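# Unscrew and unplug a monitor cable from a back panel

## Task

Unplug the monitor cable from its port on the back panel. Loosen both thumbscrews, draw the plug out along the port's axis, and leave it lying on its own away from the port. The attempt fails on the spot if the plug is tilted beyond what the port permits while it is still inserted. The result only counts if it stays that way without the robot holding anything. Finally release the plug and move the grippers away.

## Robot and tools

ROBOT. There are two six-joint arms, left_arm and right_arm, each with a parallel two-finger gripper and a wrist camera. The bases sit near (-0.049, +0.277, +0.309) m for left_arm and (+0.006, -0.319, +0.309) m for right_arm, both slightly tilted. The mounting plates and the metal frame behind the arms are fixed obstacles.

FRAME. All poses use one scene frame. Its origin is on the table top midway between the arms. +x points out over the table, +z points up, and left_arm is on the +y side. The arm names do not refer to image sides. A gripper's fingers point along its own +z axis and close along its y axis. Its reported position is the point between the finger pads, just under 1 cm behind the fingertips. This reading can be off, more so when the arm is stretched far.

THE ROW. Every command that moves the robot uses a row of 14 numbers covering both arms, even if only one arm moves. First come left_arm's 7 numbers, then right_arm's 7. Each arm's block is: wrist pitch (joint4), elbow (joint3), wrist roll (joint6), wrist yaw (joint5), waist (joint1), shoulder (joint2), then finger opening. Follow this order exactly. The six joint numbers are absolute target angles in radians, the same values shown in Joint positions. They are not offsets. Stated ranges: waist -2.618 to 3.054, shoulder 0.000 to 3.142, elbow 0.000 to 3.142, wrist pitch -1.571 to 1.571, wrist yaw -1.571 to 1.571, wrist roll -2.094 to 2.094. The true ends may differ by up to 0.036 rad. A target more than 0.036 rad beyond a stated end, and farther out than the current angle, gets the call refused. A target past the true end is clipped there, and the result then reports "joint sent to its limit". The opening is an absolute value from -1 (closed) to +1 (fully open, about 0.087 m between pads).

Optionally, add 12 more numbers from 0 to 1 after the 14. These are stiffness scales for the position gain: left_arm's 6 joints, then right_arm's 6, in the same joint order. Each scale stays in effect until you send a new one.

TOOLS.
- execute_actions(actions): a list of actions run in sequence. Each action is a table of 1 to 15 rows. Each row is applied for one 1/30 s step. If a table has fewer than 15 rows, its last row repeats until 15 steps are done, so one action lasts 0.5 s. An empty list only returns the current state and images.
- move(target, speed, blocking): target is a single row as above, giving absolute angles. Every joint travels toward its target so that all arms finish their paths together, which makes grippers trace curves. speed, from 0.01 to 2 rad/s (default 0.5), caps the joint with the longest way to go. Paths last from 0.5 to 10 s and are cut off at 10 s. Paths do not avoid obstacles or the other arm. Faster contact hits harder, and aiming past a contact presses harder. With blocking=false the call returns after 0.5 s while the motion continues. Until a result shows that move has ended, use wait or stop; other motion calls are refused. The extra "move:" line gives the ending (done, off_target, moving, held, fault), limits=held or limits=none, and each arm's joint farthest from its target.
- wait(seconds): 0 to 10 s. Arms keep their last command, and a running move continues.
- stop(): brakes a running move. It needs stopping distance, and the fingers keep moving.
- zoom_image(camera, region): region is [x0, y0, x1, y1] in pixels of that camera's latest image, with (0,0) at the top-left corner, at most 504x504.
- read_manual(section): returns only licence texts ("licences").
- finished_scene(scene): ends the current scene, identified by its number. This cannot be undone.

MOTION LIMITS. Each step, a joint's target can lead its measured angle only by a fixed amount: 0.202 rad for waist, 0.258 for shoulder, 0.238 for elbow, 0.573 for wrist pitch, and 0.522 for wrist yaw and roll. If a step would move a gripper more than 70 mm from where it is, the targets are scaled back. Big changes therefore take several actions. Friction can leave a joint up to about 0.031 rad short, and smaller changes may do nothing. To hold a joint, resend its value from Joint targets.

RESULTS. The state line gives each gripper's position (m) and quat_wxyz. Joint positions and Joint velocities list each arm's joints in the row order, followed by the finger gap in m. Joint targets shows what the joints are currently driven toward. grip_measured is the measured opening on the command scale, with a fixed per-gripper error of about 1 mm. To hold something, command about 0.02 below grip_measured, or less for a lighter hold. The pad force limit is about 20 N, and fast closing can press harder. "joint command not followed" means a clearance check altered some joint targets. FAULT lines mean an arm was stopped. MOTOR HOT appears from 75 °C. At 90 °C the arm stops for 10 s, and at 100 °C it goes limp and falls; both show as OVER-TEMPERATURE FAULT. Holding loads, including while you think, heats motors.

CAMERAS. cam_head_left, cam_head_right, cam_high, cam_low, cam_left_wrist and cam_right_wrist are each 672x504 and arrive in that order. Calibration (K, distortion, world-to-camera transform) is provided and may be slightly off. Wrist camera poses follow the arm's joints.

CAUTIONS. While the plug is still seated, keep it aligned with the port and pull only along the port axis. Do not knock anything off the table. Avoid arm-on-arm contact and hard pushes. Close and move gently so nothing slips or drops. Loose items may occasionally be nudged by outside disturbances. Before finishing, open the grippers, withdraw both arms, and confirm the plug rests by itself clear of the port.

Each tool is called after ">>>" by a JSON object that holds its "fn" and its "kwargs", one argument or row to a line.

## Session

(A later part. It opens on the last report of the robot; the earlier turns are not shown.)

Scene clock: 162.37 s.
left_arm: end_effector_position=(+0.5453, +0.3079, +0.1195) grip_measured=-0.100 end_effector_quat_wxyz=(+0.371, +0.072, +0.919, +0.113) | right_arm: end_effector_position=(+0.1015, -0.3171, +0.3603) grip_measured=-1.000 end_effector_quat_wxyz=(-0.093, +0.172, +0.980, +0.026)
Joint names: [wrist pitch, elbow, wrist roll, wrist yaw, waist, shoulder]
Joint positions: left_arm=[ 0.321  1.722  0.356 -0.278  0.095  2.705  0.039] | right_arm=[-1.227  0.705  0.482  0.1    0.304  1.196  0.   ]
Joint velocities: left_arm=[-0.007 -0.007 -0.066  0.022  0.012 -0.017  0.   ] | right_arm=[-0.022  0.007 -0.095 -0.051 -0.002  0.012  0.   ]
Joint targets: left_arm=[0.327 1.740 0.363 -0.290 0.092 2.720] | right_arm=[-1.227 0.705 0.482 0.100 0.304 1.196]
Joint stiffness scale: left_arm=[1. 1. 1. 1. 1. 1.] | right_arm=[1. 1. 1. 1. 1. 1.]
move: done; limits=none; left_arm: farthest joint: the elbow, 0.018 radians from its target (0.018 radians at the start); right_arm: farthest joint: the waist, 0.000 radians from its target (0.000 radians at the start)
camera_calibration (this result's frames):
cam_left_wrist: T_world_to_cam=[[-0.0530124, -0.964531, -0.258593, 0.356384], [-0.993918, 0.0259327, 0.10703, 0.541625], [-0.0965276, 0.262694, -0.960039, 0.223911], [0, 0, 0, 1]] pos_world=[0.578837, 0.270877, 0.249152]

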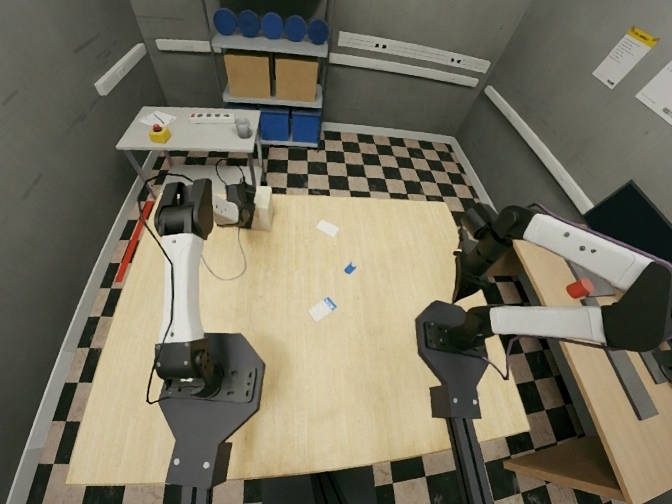

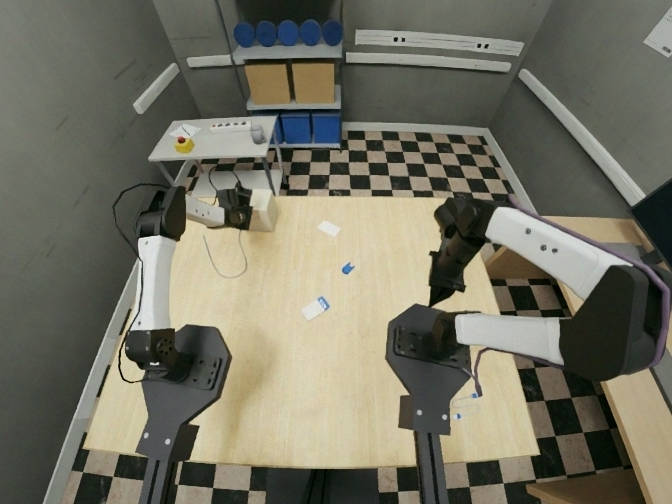

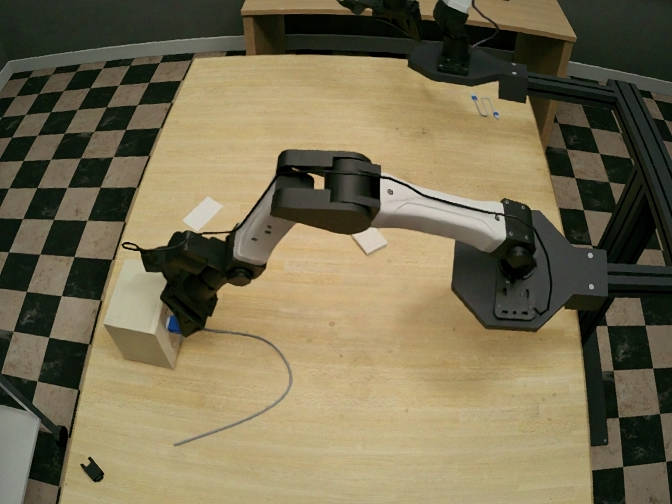

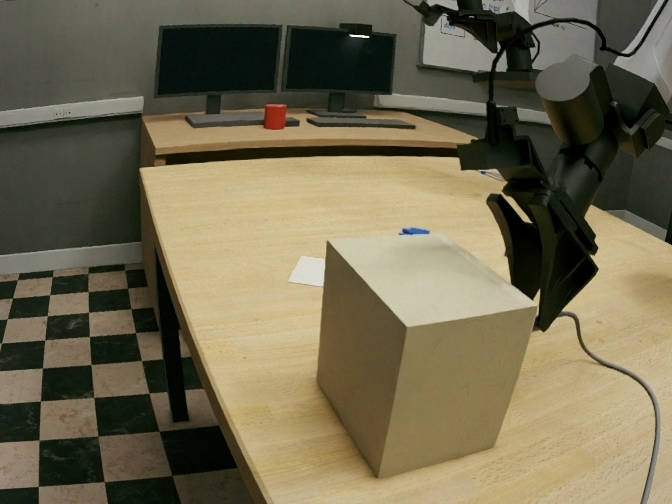

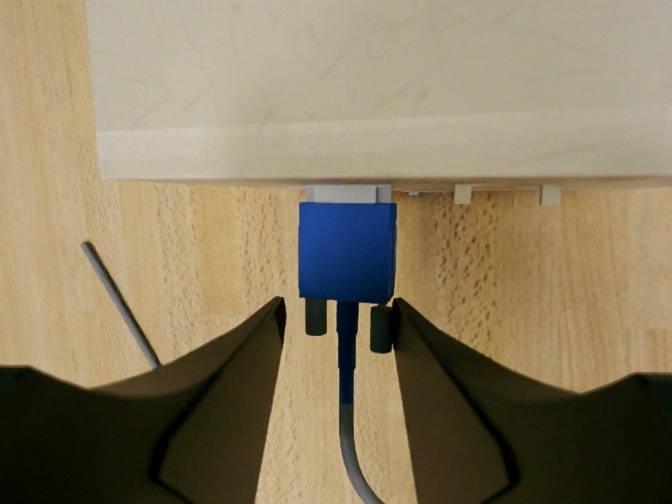

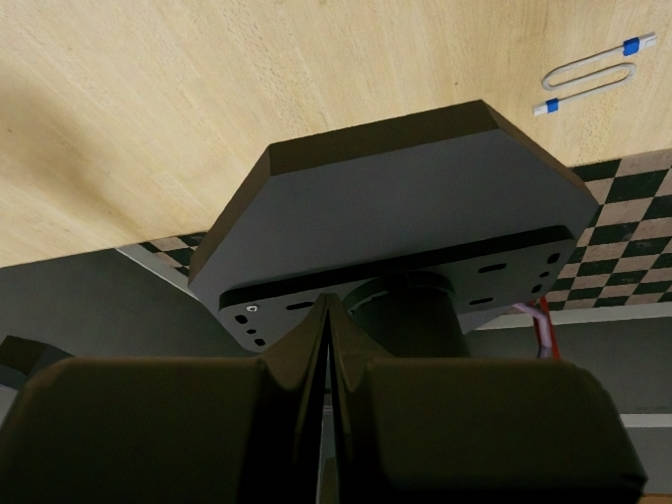

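>>> {"fn": "move", "kwargs": {
  "target": [0.327,1.74,0.363,-0.29,0.092,2.738,-0.1,-1.227,0.705,0.482,0.1,0.304,1.196,-1]
}}

>>> {"fn": "move", "kwargs": {
  "target": [0.322,1.71,0.03,0.27,0.268,2.735,-0.4,-1.227,0.705,0.482,0.1,0.304,1.196,-1],
  "speed": 0.4
}}

>>> {"fn": "move", "kwargs": {
  "target": [0.327,1.74,0.363,-0.29,0.092,2.738,-0.1,-1.227,0.705,0.482,0.1,0.304,1.196,-1],
  "speed": 0.8
}}

>>> {"fn": "move", "kwargs": {
  "target": [0.322,1.71,0.03,0.27,0.268,2.735,-0.4,-1.227,0.705,0.482,0.1,0.304,1.196,-1],
  "speed": 0.4
}}

>>> {"fn": "move", "kwargs": {
  "target": [0.327,1.74,0.363,-0.29,0.092,2.738,-0.1,-1.227,0.705,0.482,0.1,0.304,1.196,-1],
  "speed": 0.8
}}

>>> {"fn": "zoom_image", "kwargs": {
  "camera": "cam_left_wrist",
  "region": [270, 250, 410, 355]
}}

Scene clock: 163.77 s.
left_arm: end_effector_position=(+0.5410, +0.3064, +0.1109) grip_measured=-0.100 end_effector_quat_wxyz=(+0.365, +0.074, +0.921, +0.113) | right_arm: end_effector_position=(+0.1015, -0.3171, +0.3603) grip_measured=-1.000 end_effector_quat_wxyz=(-0.093, +0.172, +0.980, +0.026)
Joint names: [wrist pitch, elbow, wrist roll, wrist yaw, waist, shoulder]
Joint positions: left_arm=[ 0.324  1.722  0.357 -0.279  0.095  2.721  0.039] | right_arm=[-1.227  0.705  0.482  0.1    0.304  1.196  0.   ]
Joint velocities: left_arm=[ 0.022  0.002  0.007  0.007 -0.017 -0.002  0.001] | right_arm=[-0.081 -0.017  0.125 -0.022 -0.002 -0.007  0.   ]
Joint targets: left_arm=[0.327 1.740 0.363 -0.290 0.092 2.738] | right_arm=[-1.227 0.705 0.482 0.100 0.304 1.196]
Joint stiffness scale: left_arm=[1. 1. 1. 1. 1. 1.] | right_arm=[1. 1. 1. 1. 1. 1.]
move: done; limits=none; left_arm: farthest joint: the elbow, 0.018 radians from its target (0.018 radians at the start); right_arm: farthest joint: the waist, 0.000 radians from its target (0.000 radians at the start)
camera_calibration (this result's frames):
cam_left_wrist: T_world_to_cam=[[-0.0584978, -0.964222, -0.258561, 0.3554], [-0.99235, 0.0279578, 0.120253, 0.535377], [-0.108722, 0.263617, -0.958481, 0.221746], [0, 0, 0, 1]] pos_world=[0.57618, 0.269261, 0.240051]

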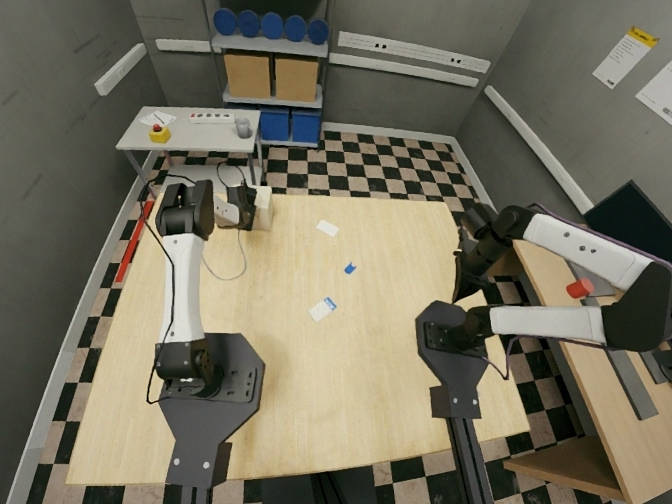

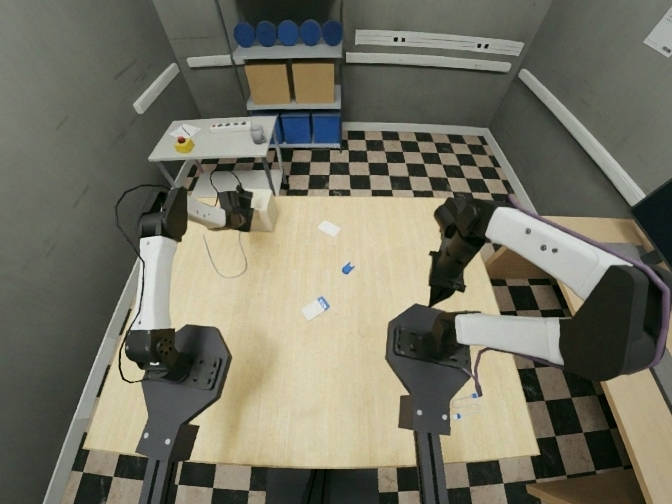

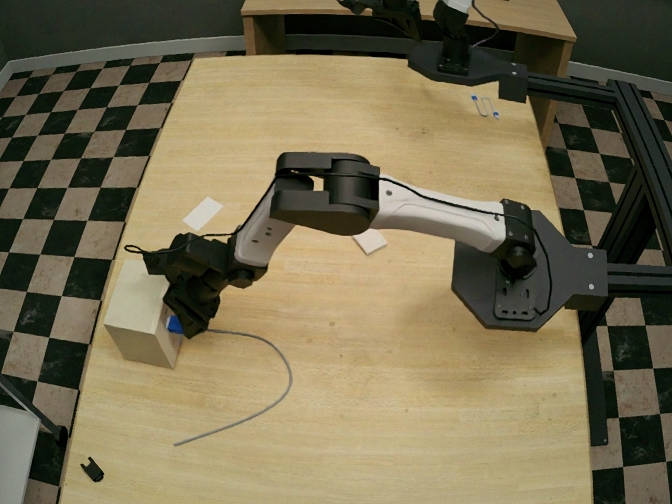

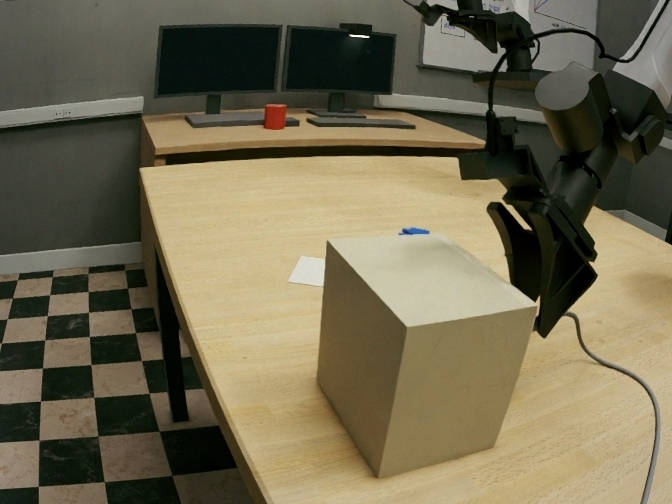

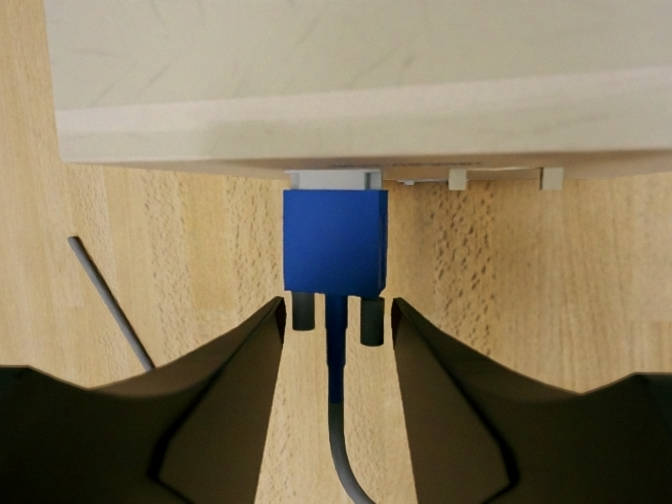

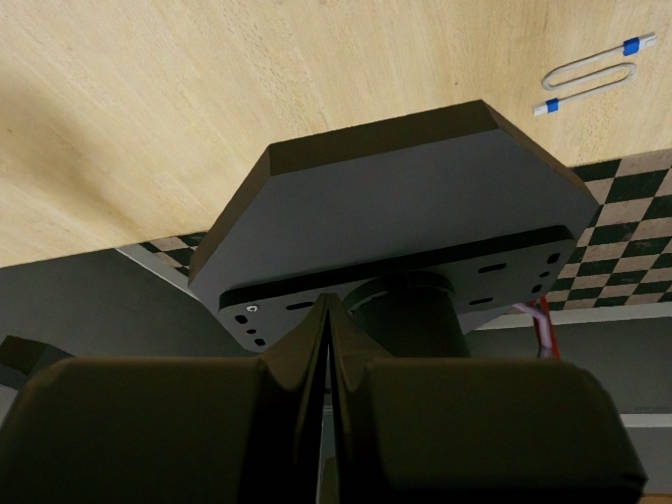

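Scene clock: 165.70 s.
left_arm: end_effector_position=(+0.5413, +0.3058, +0.1098) grip_measured=-0.313 end_effector_quat_wxyz=(+0.391, -0.037, +0.907, -0.149) | right_arm: end_effector_position=(+0.1015, -0.3171, +0.3603) grip_measured=-1.000 end_effector_quat_wxyz=(-0.093, +0.172, +0.980, +0.026)
Joint names: [wrist pitch, elbow, wrist roll, wrist yaw, waist, shoulder]
Joint positions: left_arm=[0.303 1.722 0.057 0.259 0.267 2.708 0.03 ] | right_arm=[-1.227  0.705  0.482  0.1    0.304  1.196  0.   ]
Joint velocities: left_arm=[ 0.037 -0.012 -0.066  0.022 -0.002 -0.022 -0.001] | right_arm=[ 0.007  0.002 -0.007 -0.007  0.012 -0.007  0.   ]
Joint targets: left_arm=[0.322 1.710 0.030 0.270 0.268 2.735] | right_arm=[-1.227 0.705 0.482 0.100 0.304 1.196]
Joint stiffness scale: left_arm=[1. 1. 1. 1. 1. 1.] | right_arm=[1. 1. 1. 1. 1. 1.]
move: off_target (left_arm); limits=none; left_arm: farthest joint: the shoulder, 0.027 radians from its target (0.014 radians at the start); right_arm: farthest joint: the waist, 0.000 radians from its target (0.000 radians at the start)
camera_calibration (this result's frames):
cam_left_wrist: T_world_to_cam=[[-0.0543368, -0.951825, 0.301788, 0.286937], [-0.996503, 0.0709021, 0.0442019, 0.533226], [-0.0634699, -0.298331, -0.95235, 0.367573], [0, 0, 0, 1]] pos_world=[0.570283, 0.344965, 0.239895]

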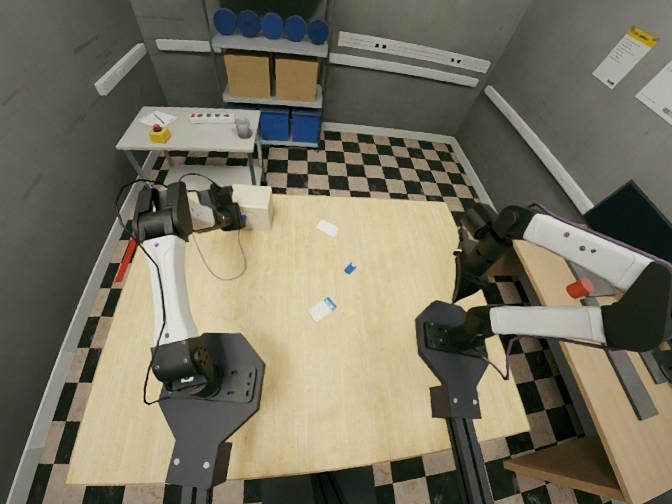

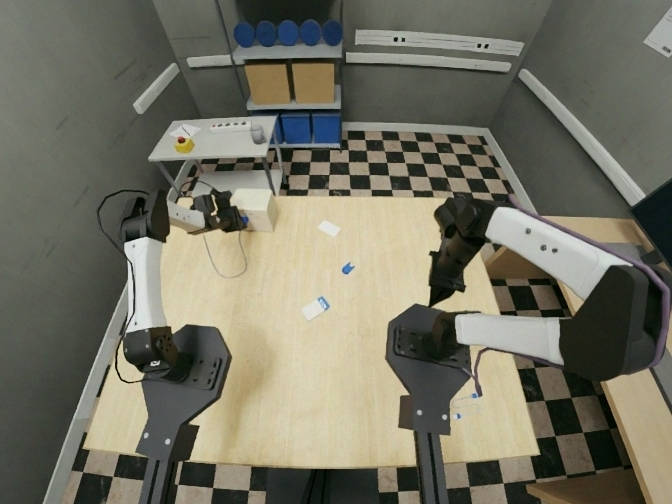

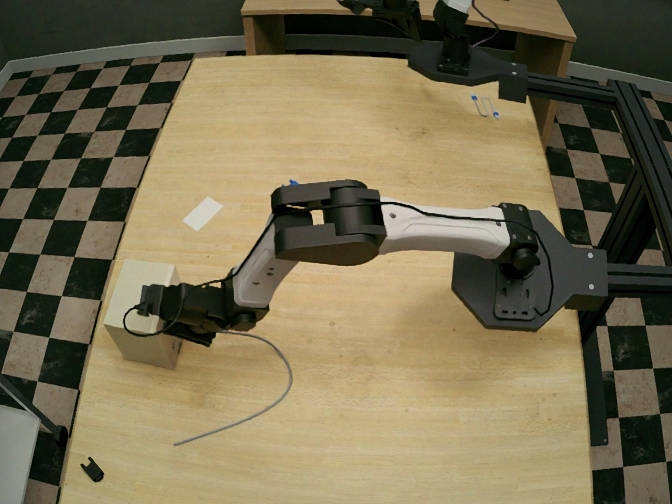

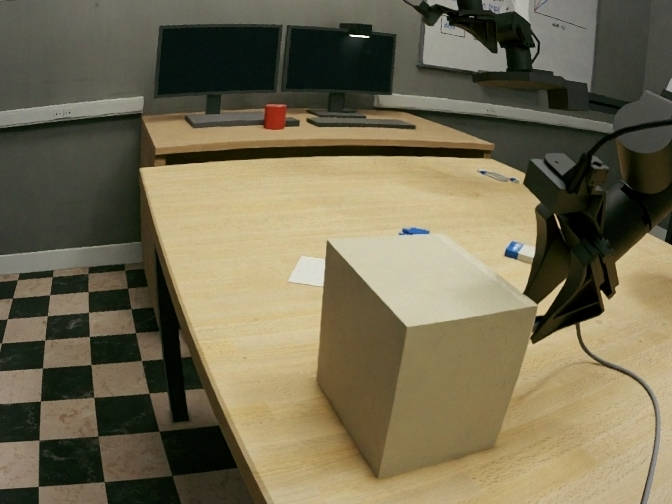

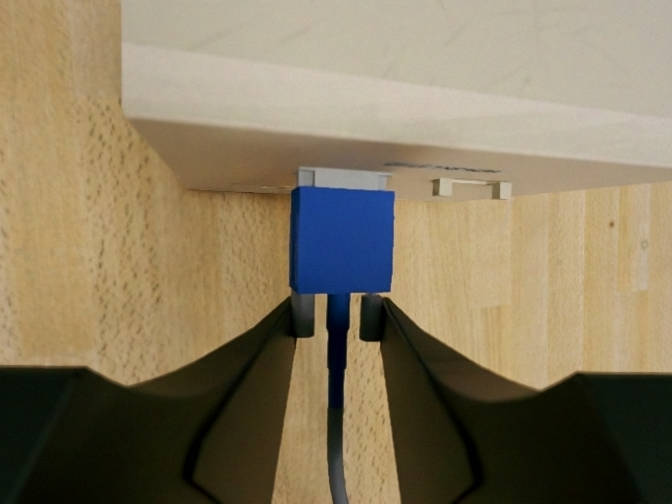

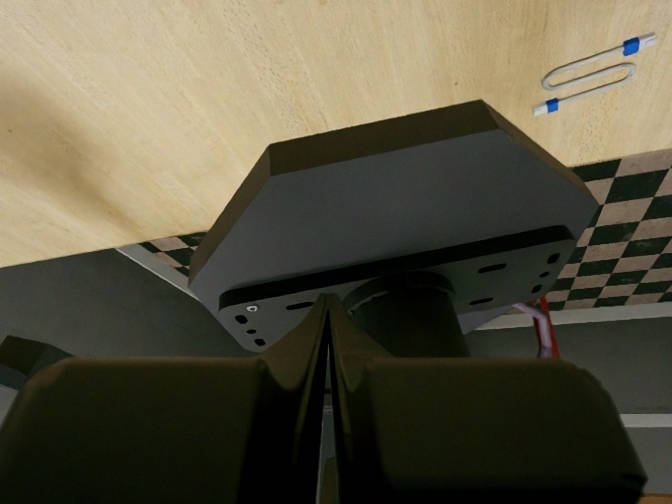

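Scene clock: 167.27 s.
left_arm: end_effector_position=(+0.5416, +0.3074, +0.1120) grip_measured=-0.100 end_effector_quat_wxyz=(+0.365, +0.073, +0.921, +0.113) | right_arm: end_effector_position=(+0.1015, -0.3171, +0.3603) grip_measured=-1.000 end_effector_quat_wxyz=(-0.093, +0.172, +0.980, +0.026)
Joint names: [wrist pitch, elbow, wrist roll, wrist yaw, waist, shoulder]
Joint positions: left_arm=[ 0.323  1.722  0.356 -0.278  0.097  2.718  0.039] | right_arm=[-1.227  0.705  0.482  0.1    0.304  1.196  0.   ]
Joint velocities: left_arm=[ 0.007 -0.002  0.022  0.022 -0.017  0.007 -0.001] | right_arm=[ 0.007 -0.027 -0.037  0.022  0.002  0.017  0.   ]
Joint targets: left_arm=[0.327 1.740 0.363 -0.290 0.092 2.738] | right_arm=[-1.227 0.705 0.482 0.100 0.304 1.196]
Joint stiffness scale: left_arm=[1. 1. 1. 1. 1. 1.] | right_arm=[1. 1. 1. 1. 1. 1.]
move: done; limits=none; left_arm: farthest joint: the shoulder, 0.020 radians from its target (0.030 radians at the start); right_arm: farthest joint: the waist, 0.000 radians from its target (0.000 radians at the start)
camera_calibration (this result's frames):
cam_left_wrist: T_world_to_cam=[[-0.0566935, -0.964474, -0.258024, 0.355737], [-0.992556, 0.0265462, 0.118859, 0.536423], [-0.107787, 0.262842, -0.958799, 0.222394], [0, 0, 0, 1]] pos_world=[0.576569, 0.270405, 0.241261]

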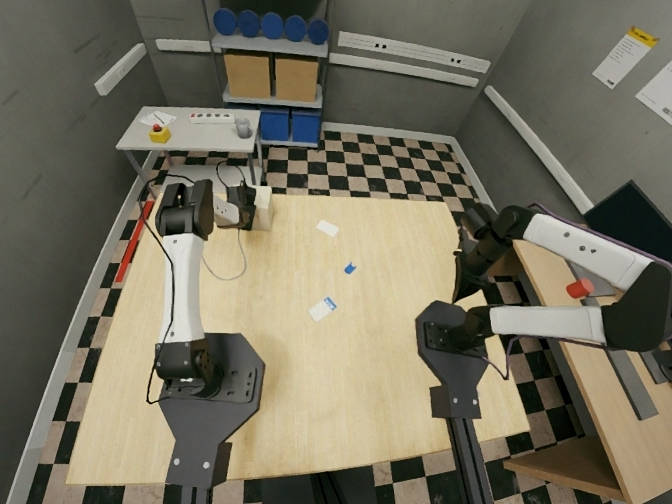

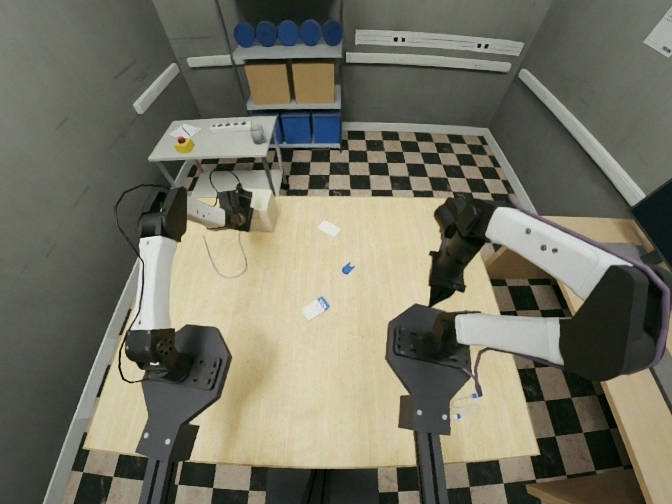

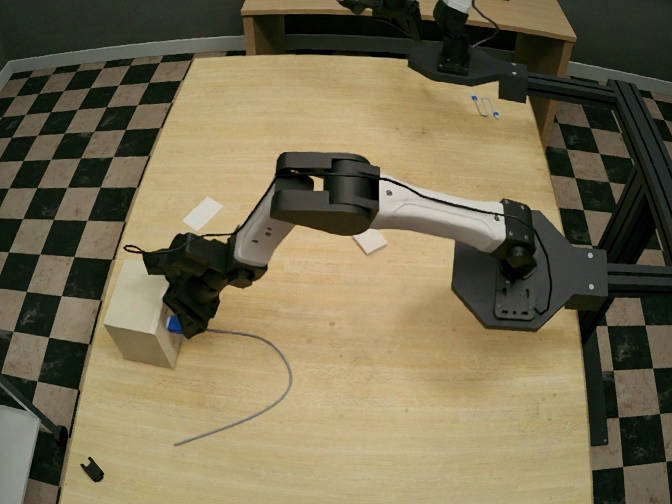

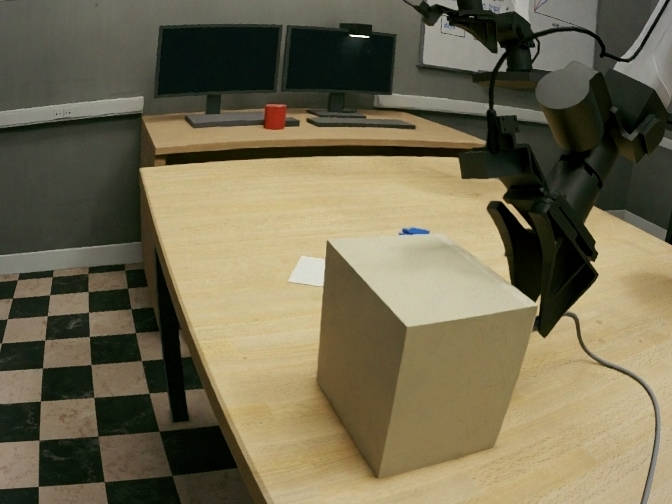

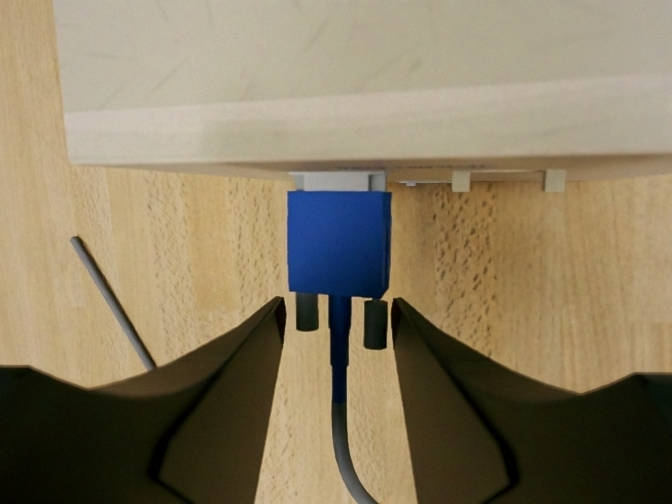

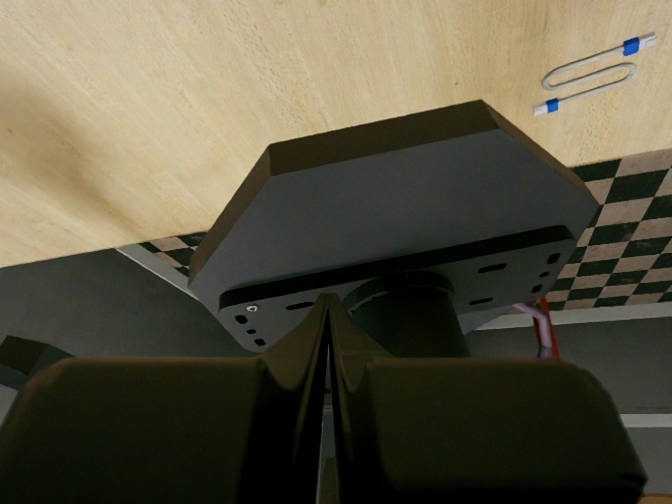

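Scene clock: 169.20 s.
left_arm: end_effector_position=(+0.5429, +0.3061, +0.1117) grip_measured=-0.311 end_effector_quat_wxyz=(+0.394, -0.039, +0.906, -0.149) | right_arm: end_effector_position=(+0.1015, -0.3171, +0.3603) grip_measured=-1.000 end_effector_quat_wxyz=(-0.093, +0.172, +0.980, +0.026)
Joint names: [wrist pitch, elbow, wrist roll, wrist yaw, waist, shoulder]
Joint positions: left_arm=[0.307 1.722 0.051 0.257 0.266 2.705 0.03 ] | right_arm=[-1.227  0.705  0.482  0.1    0.304  1.196  0.   ]
Joint velocities: left_arm=[ 0.051 -0.012  0.095 -0.051  0.017  0.007 -0.001] | right_arm=[-0.066 -0.007 -0.037  0.051 -0.007  0.007  0.   ]
Joint targets: left_arm=[0.322 1.710 0.030 0.270 0.268 2.735] | right_arm=[-1.227 0.705 0.482 0.100 0.304 1.196]
Joint stiffness scale: left_arm=[1. 1. 1. 1. 1. 1.] | right_arm=[1. 1. 1. 1. 1. 1.]
move: off_target (left_arm); limits=none; left_arm: farthest joint: the shoulder, 0.030 radians from its target (0.017 radians at the start); right_arm: farthest joint: the waist, 0.000 radians from its target (0.000 radians at the start)
camera_calibration (this result's frames):
cam_left_wrist: T_world_to_cam=[[-0.0501859, -0.951778, 0.302656, 0.284431], [-0.997104, 0.065084, 0.0393351, 0.537387], [-0.0571363, -0.299805, -0.952288, 0.366573], [0, 0, 0, 1]] pos_world=[0.57105, 0.34564, 0.241861]

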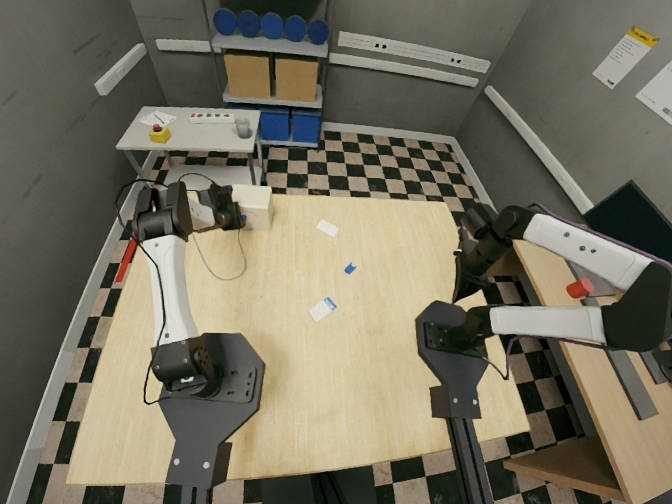

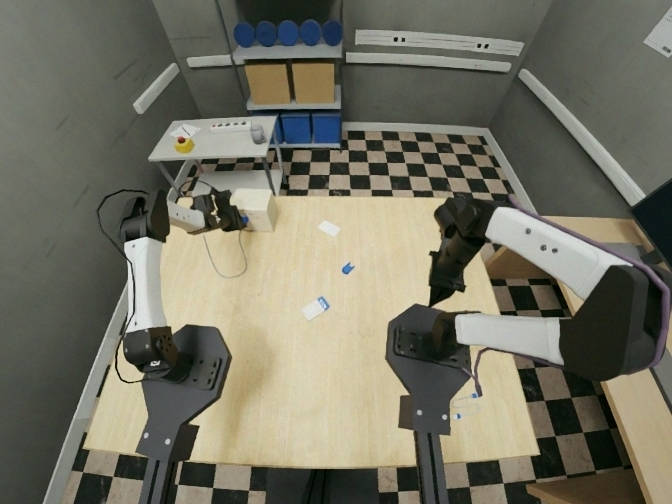

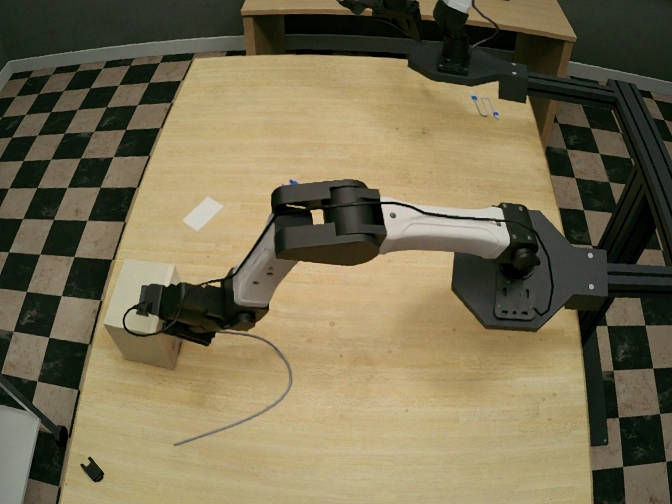

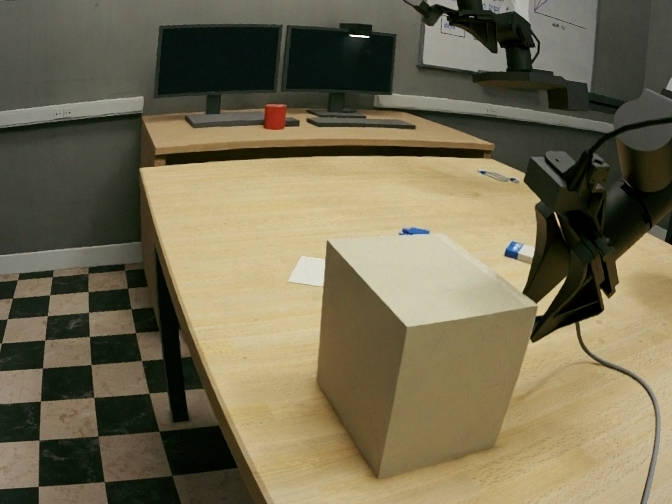

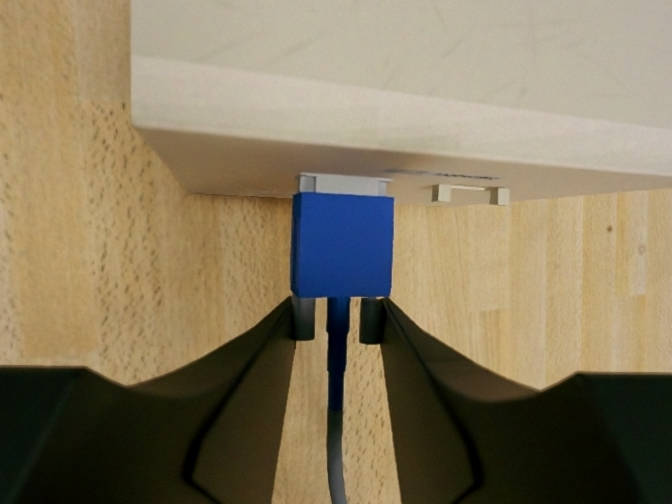

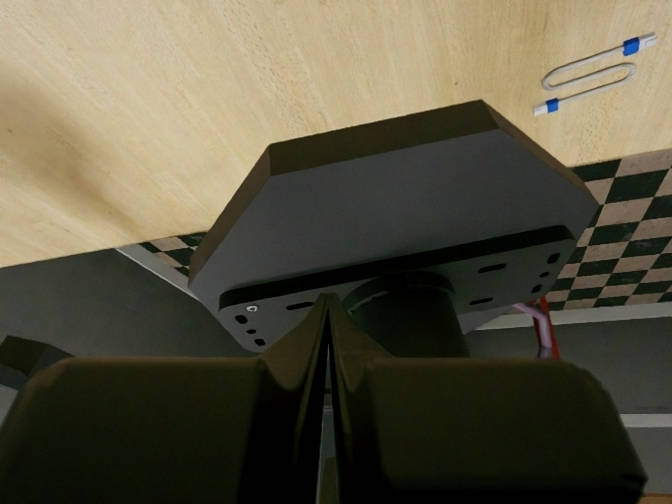

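Scene clock: 170.77 s.
left_arm: end_effector_position=(+0.5417, +0.3075, +0.1123) grip_measured=-0.100 end_effector_quat_wxyz=(+0.366, +0.073, +0.921, +0.113) | right_arm: end_effector_position=(+0.1015, -0.3171, +0.3603) grip_measured=-1.000 end_effector_quat_wxyz=(-0.093, +0.172, +0.980, +0.026)
Joint names: [wrist pitch, elbow, wrist roll, wrist yaw, waist, shoulder]
Joint positions: left_arm=[ 0.324  1.722  0.356 -0.278  0.097  2.718  0.039] | right_arm=[-1.227  0.705  0.482  0.1    0.304  1.196  0.   ]
Joint velocities: left_arm=[ 0.007 -0.017  0.051  0.007  0.007 -0.022 -0.   ] | right_arm=[ 0.022  0.007 -0.066  0.022 -0.002 -0.007  0.   ]
Joint targets: left_arm=[0.327 1.740 0.363 -0.290 0.092 2.738] | right_arm=[-1.227 0.705 0.482 0.100 0.304 1.196]
Joint stiffness scale: left_arm=[1. 1. 1. 1. 1. 1.] | right_arm=[1. 1. 1. 1. 1. 1.]
move: done; limits=none; left_arm: farthest joint: the shoulder, 0.020 radians from its target (0.033 radians at the start); right_arm: farthest joint: the waist, 0.000 radians from its target (0.000 radians at the start)
camera_calibration (this result's frames):
cam_left_wrist: T_world_to_cam=[[-0.0563678, -0.96448, -0.25807, 0.355694], [-0.992649, 0.0264099, 0.118114, 0.536753], [-0.107103, 0.262831, -0.958879, 0.222296], [0, 0, 0, 1]] pos_world=[0.576665, 0.270458, 0.241552]

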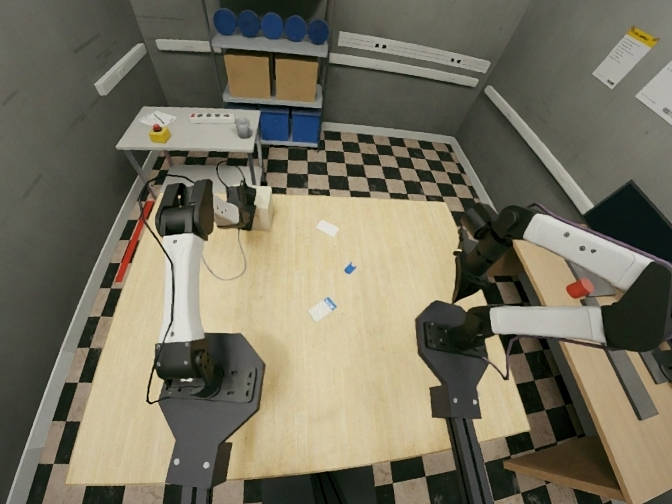

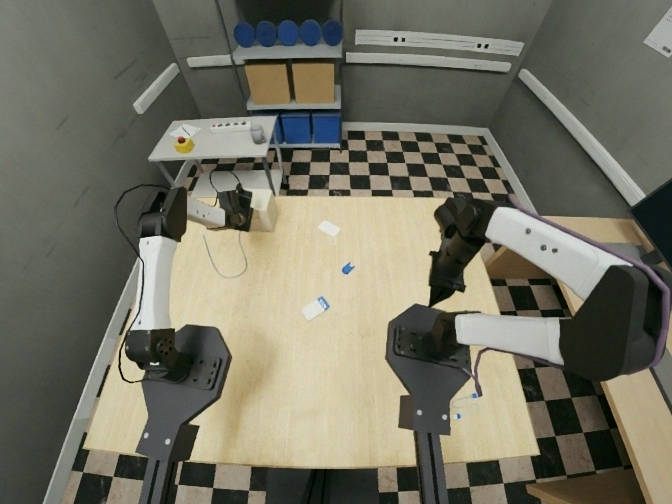

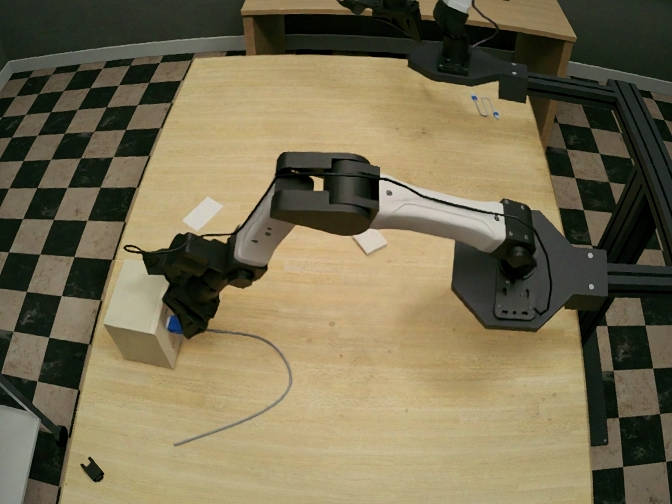

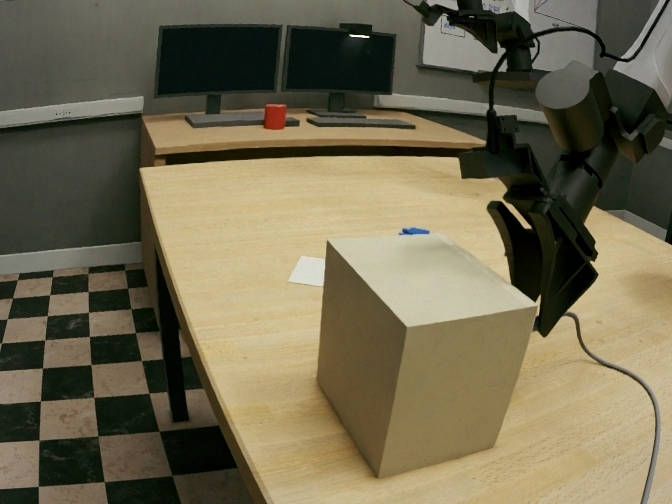

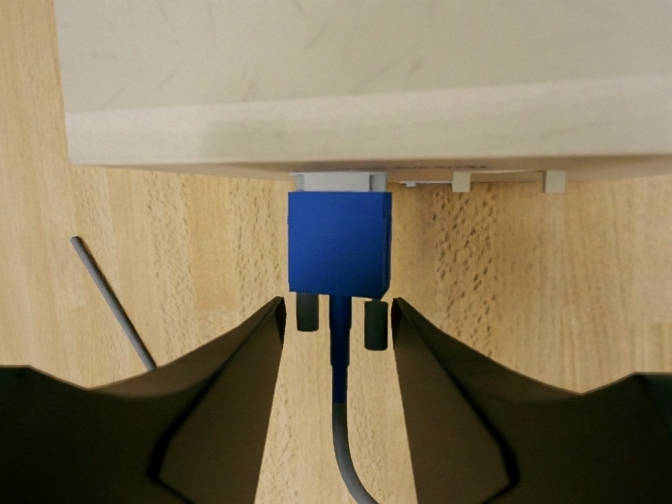

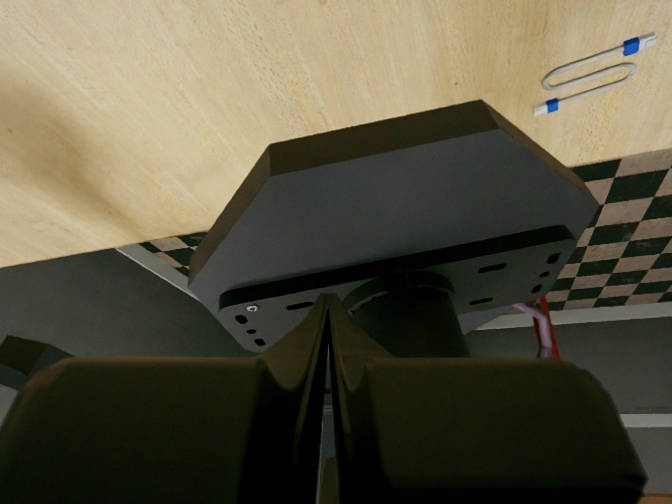

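Region (270, 250, 410, 355) of cam_left_wrist's 672x504 image, scaled by 3.600, with more detail than that image has; it fills the top 378 rows of this view, and the rest is white.

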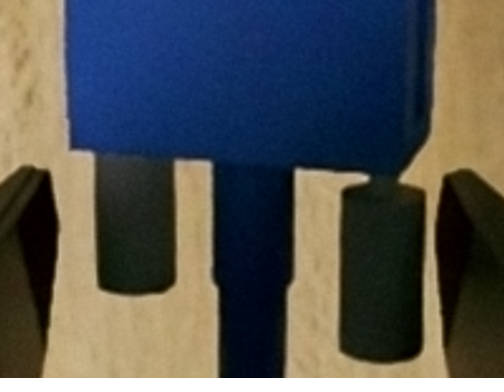

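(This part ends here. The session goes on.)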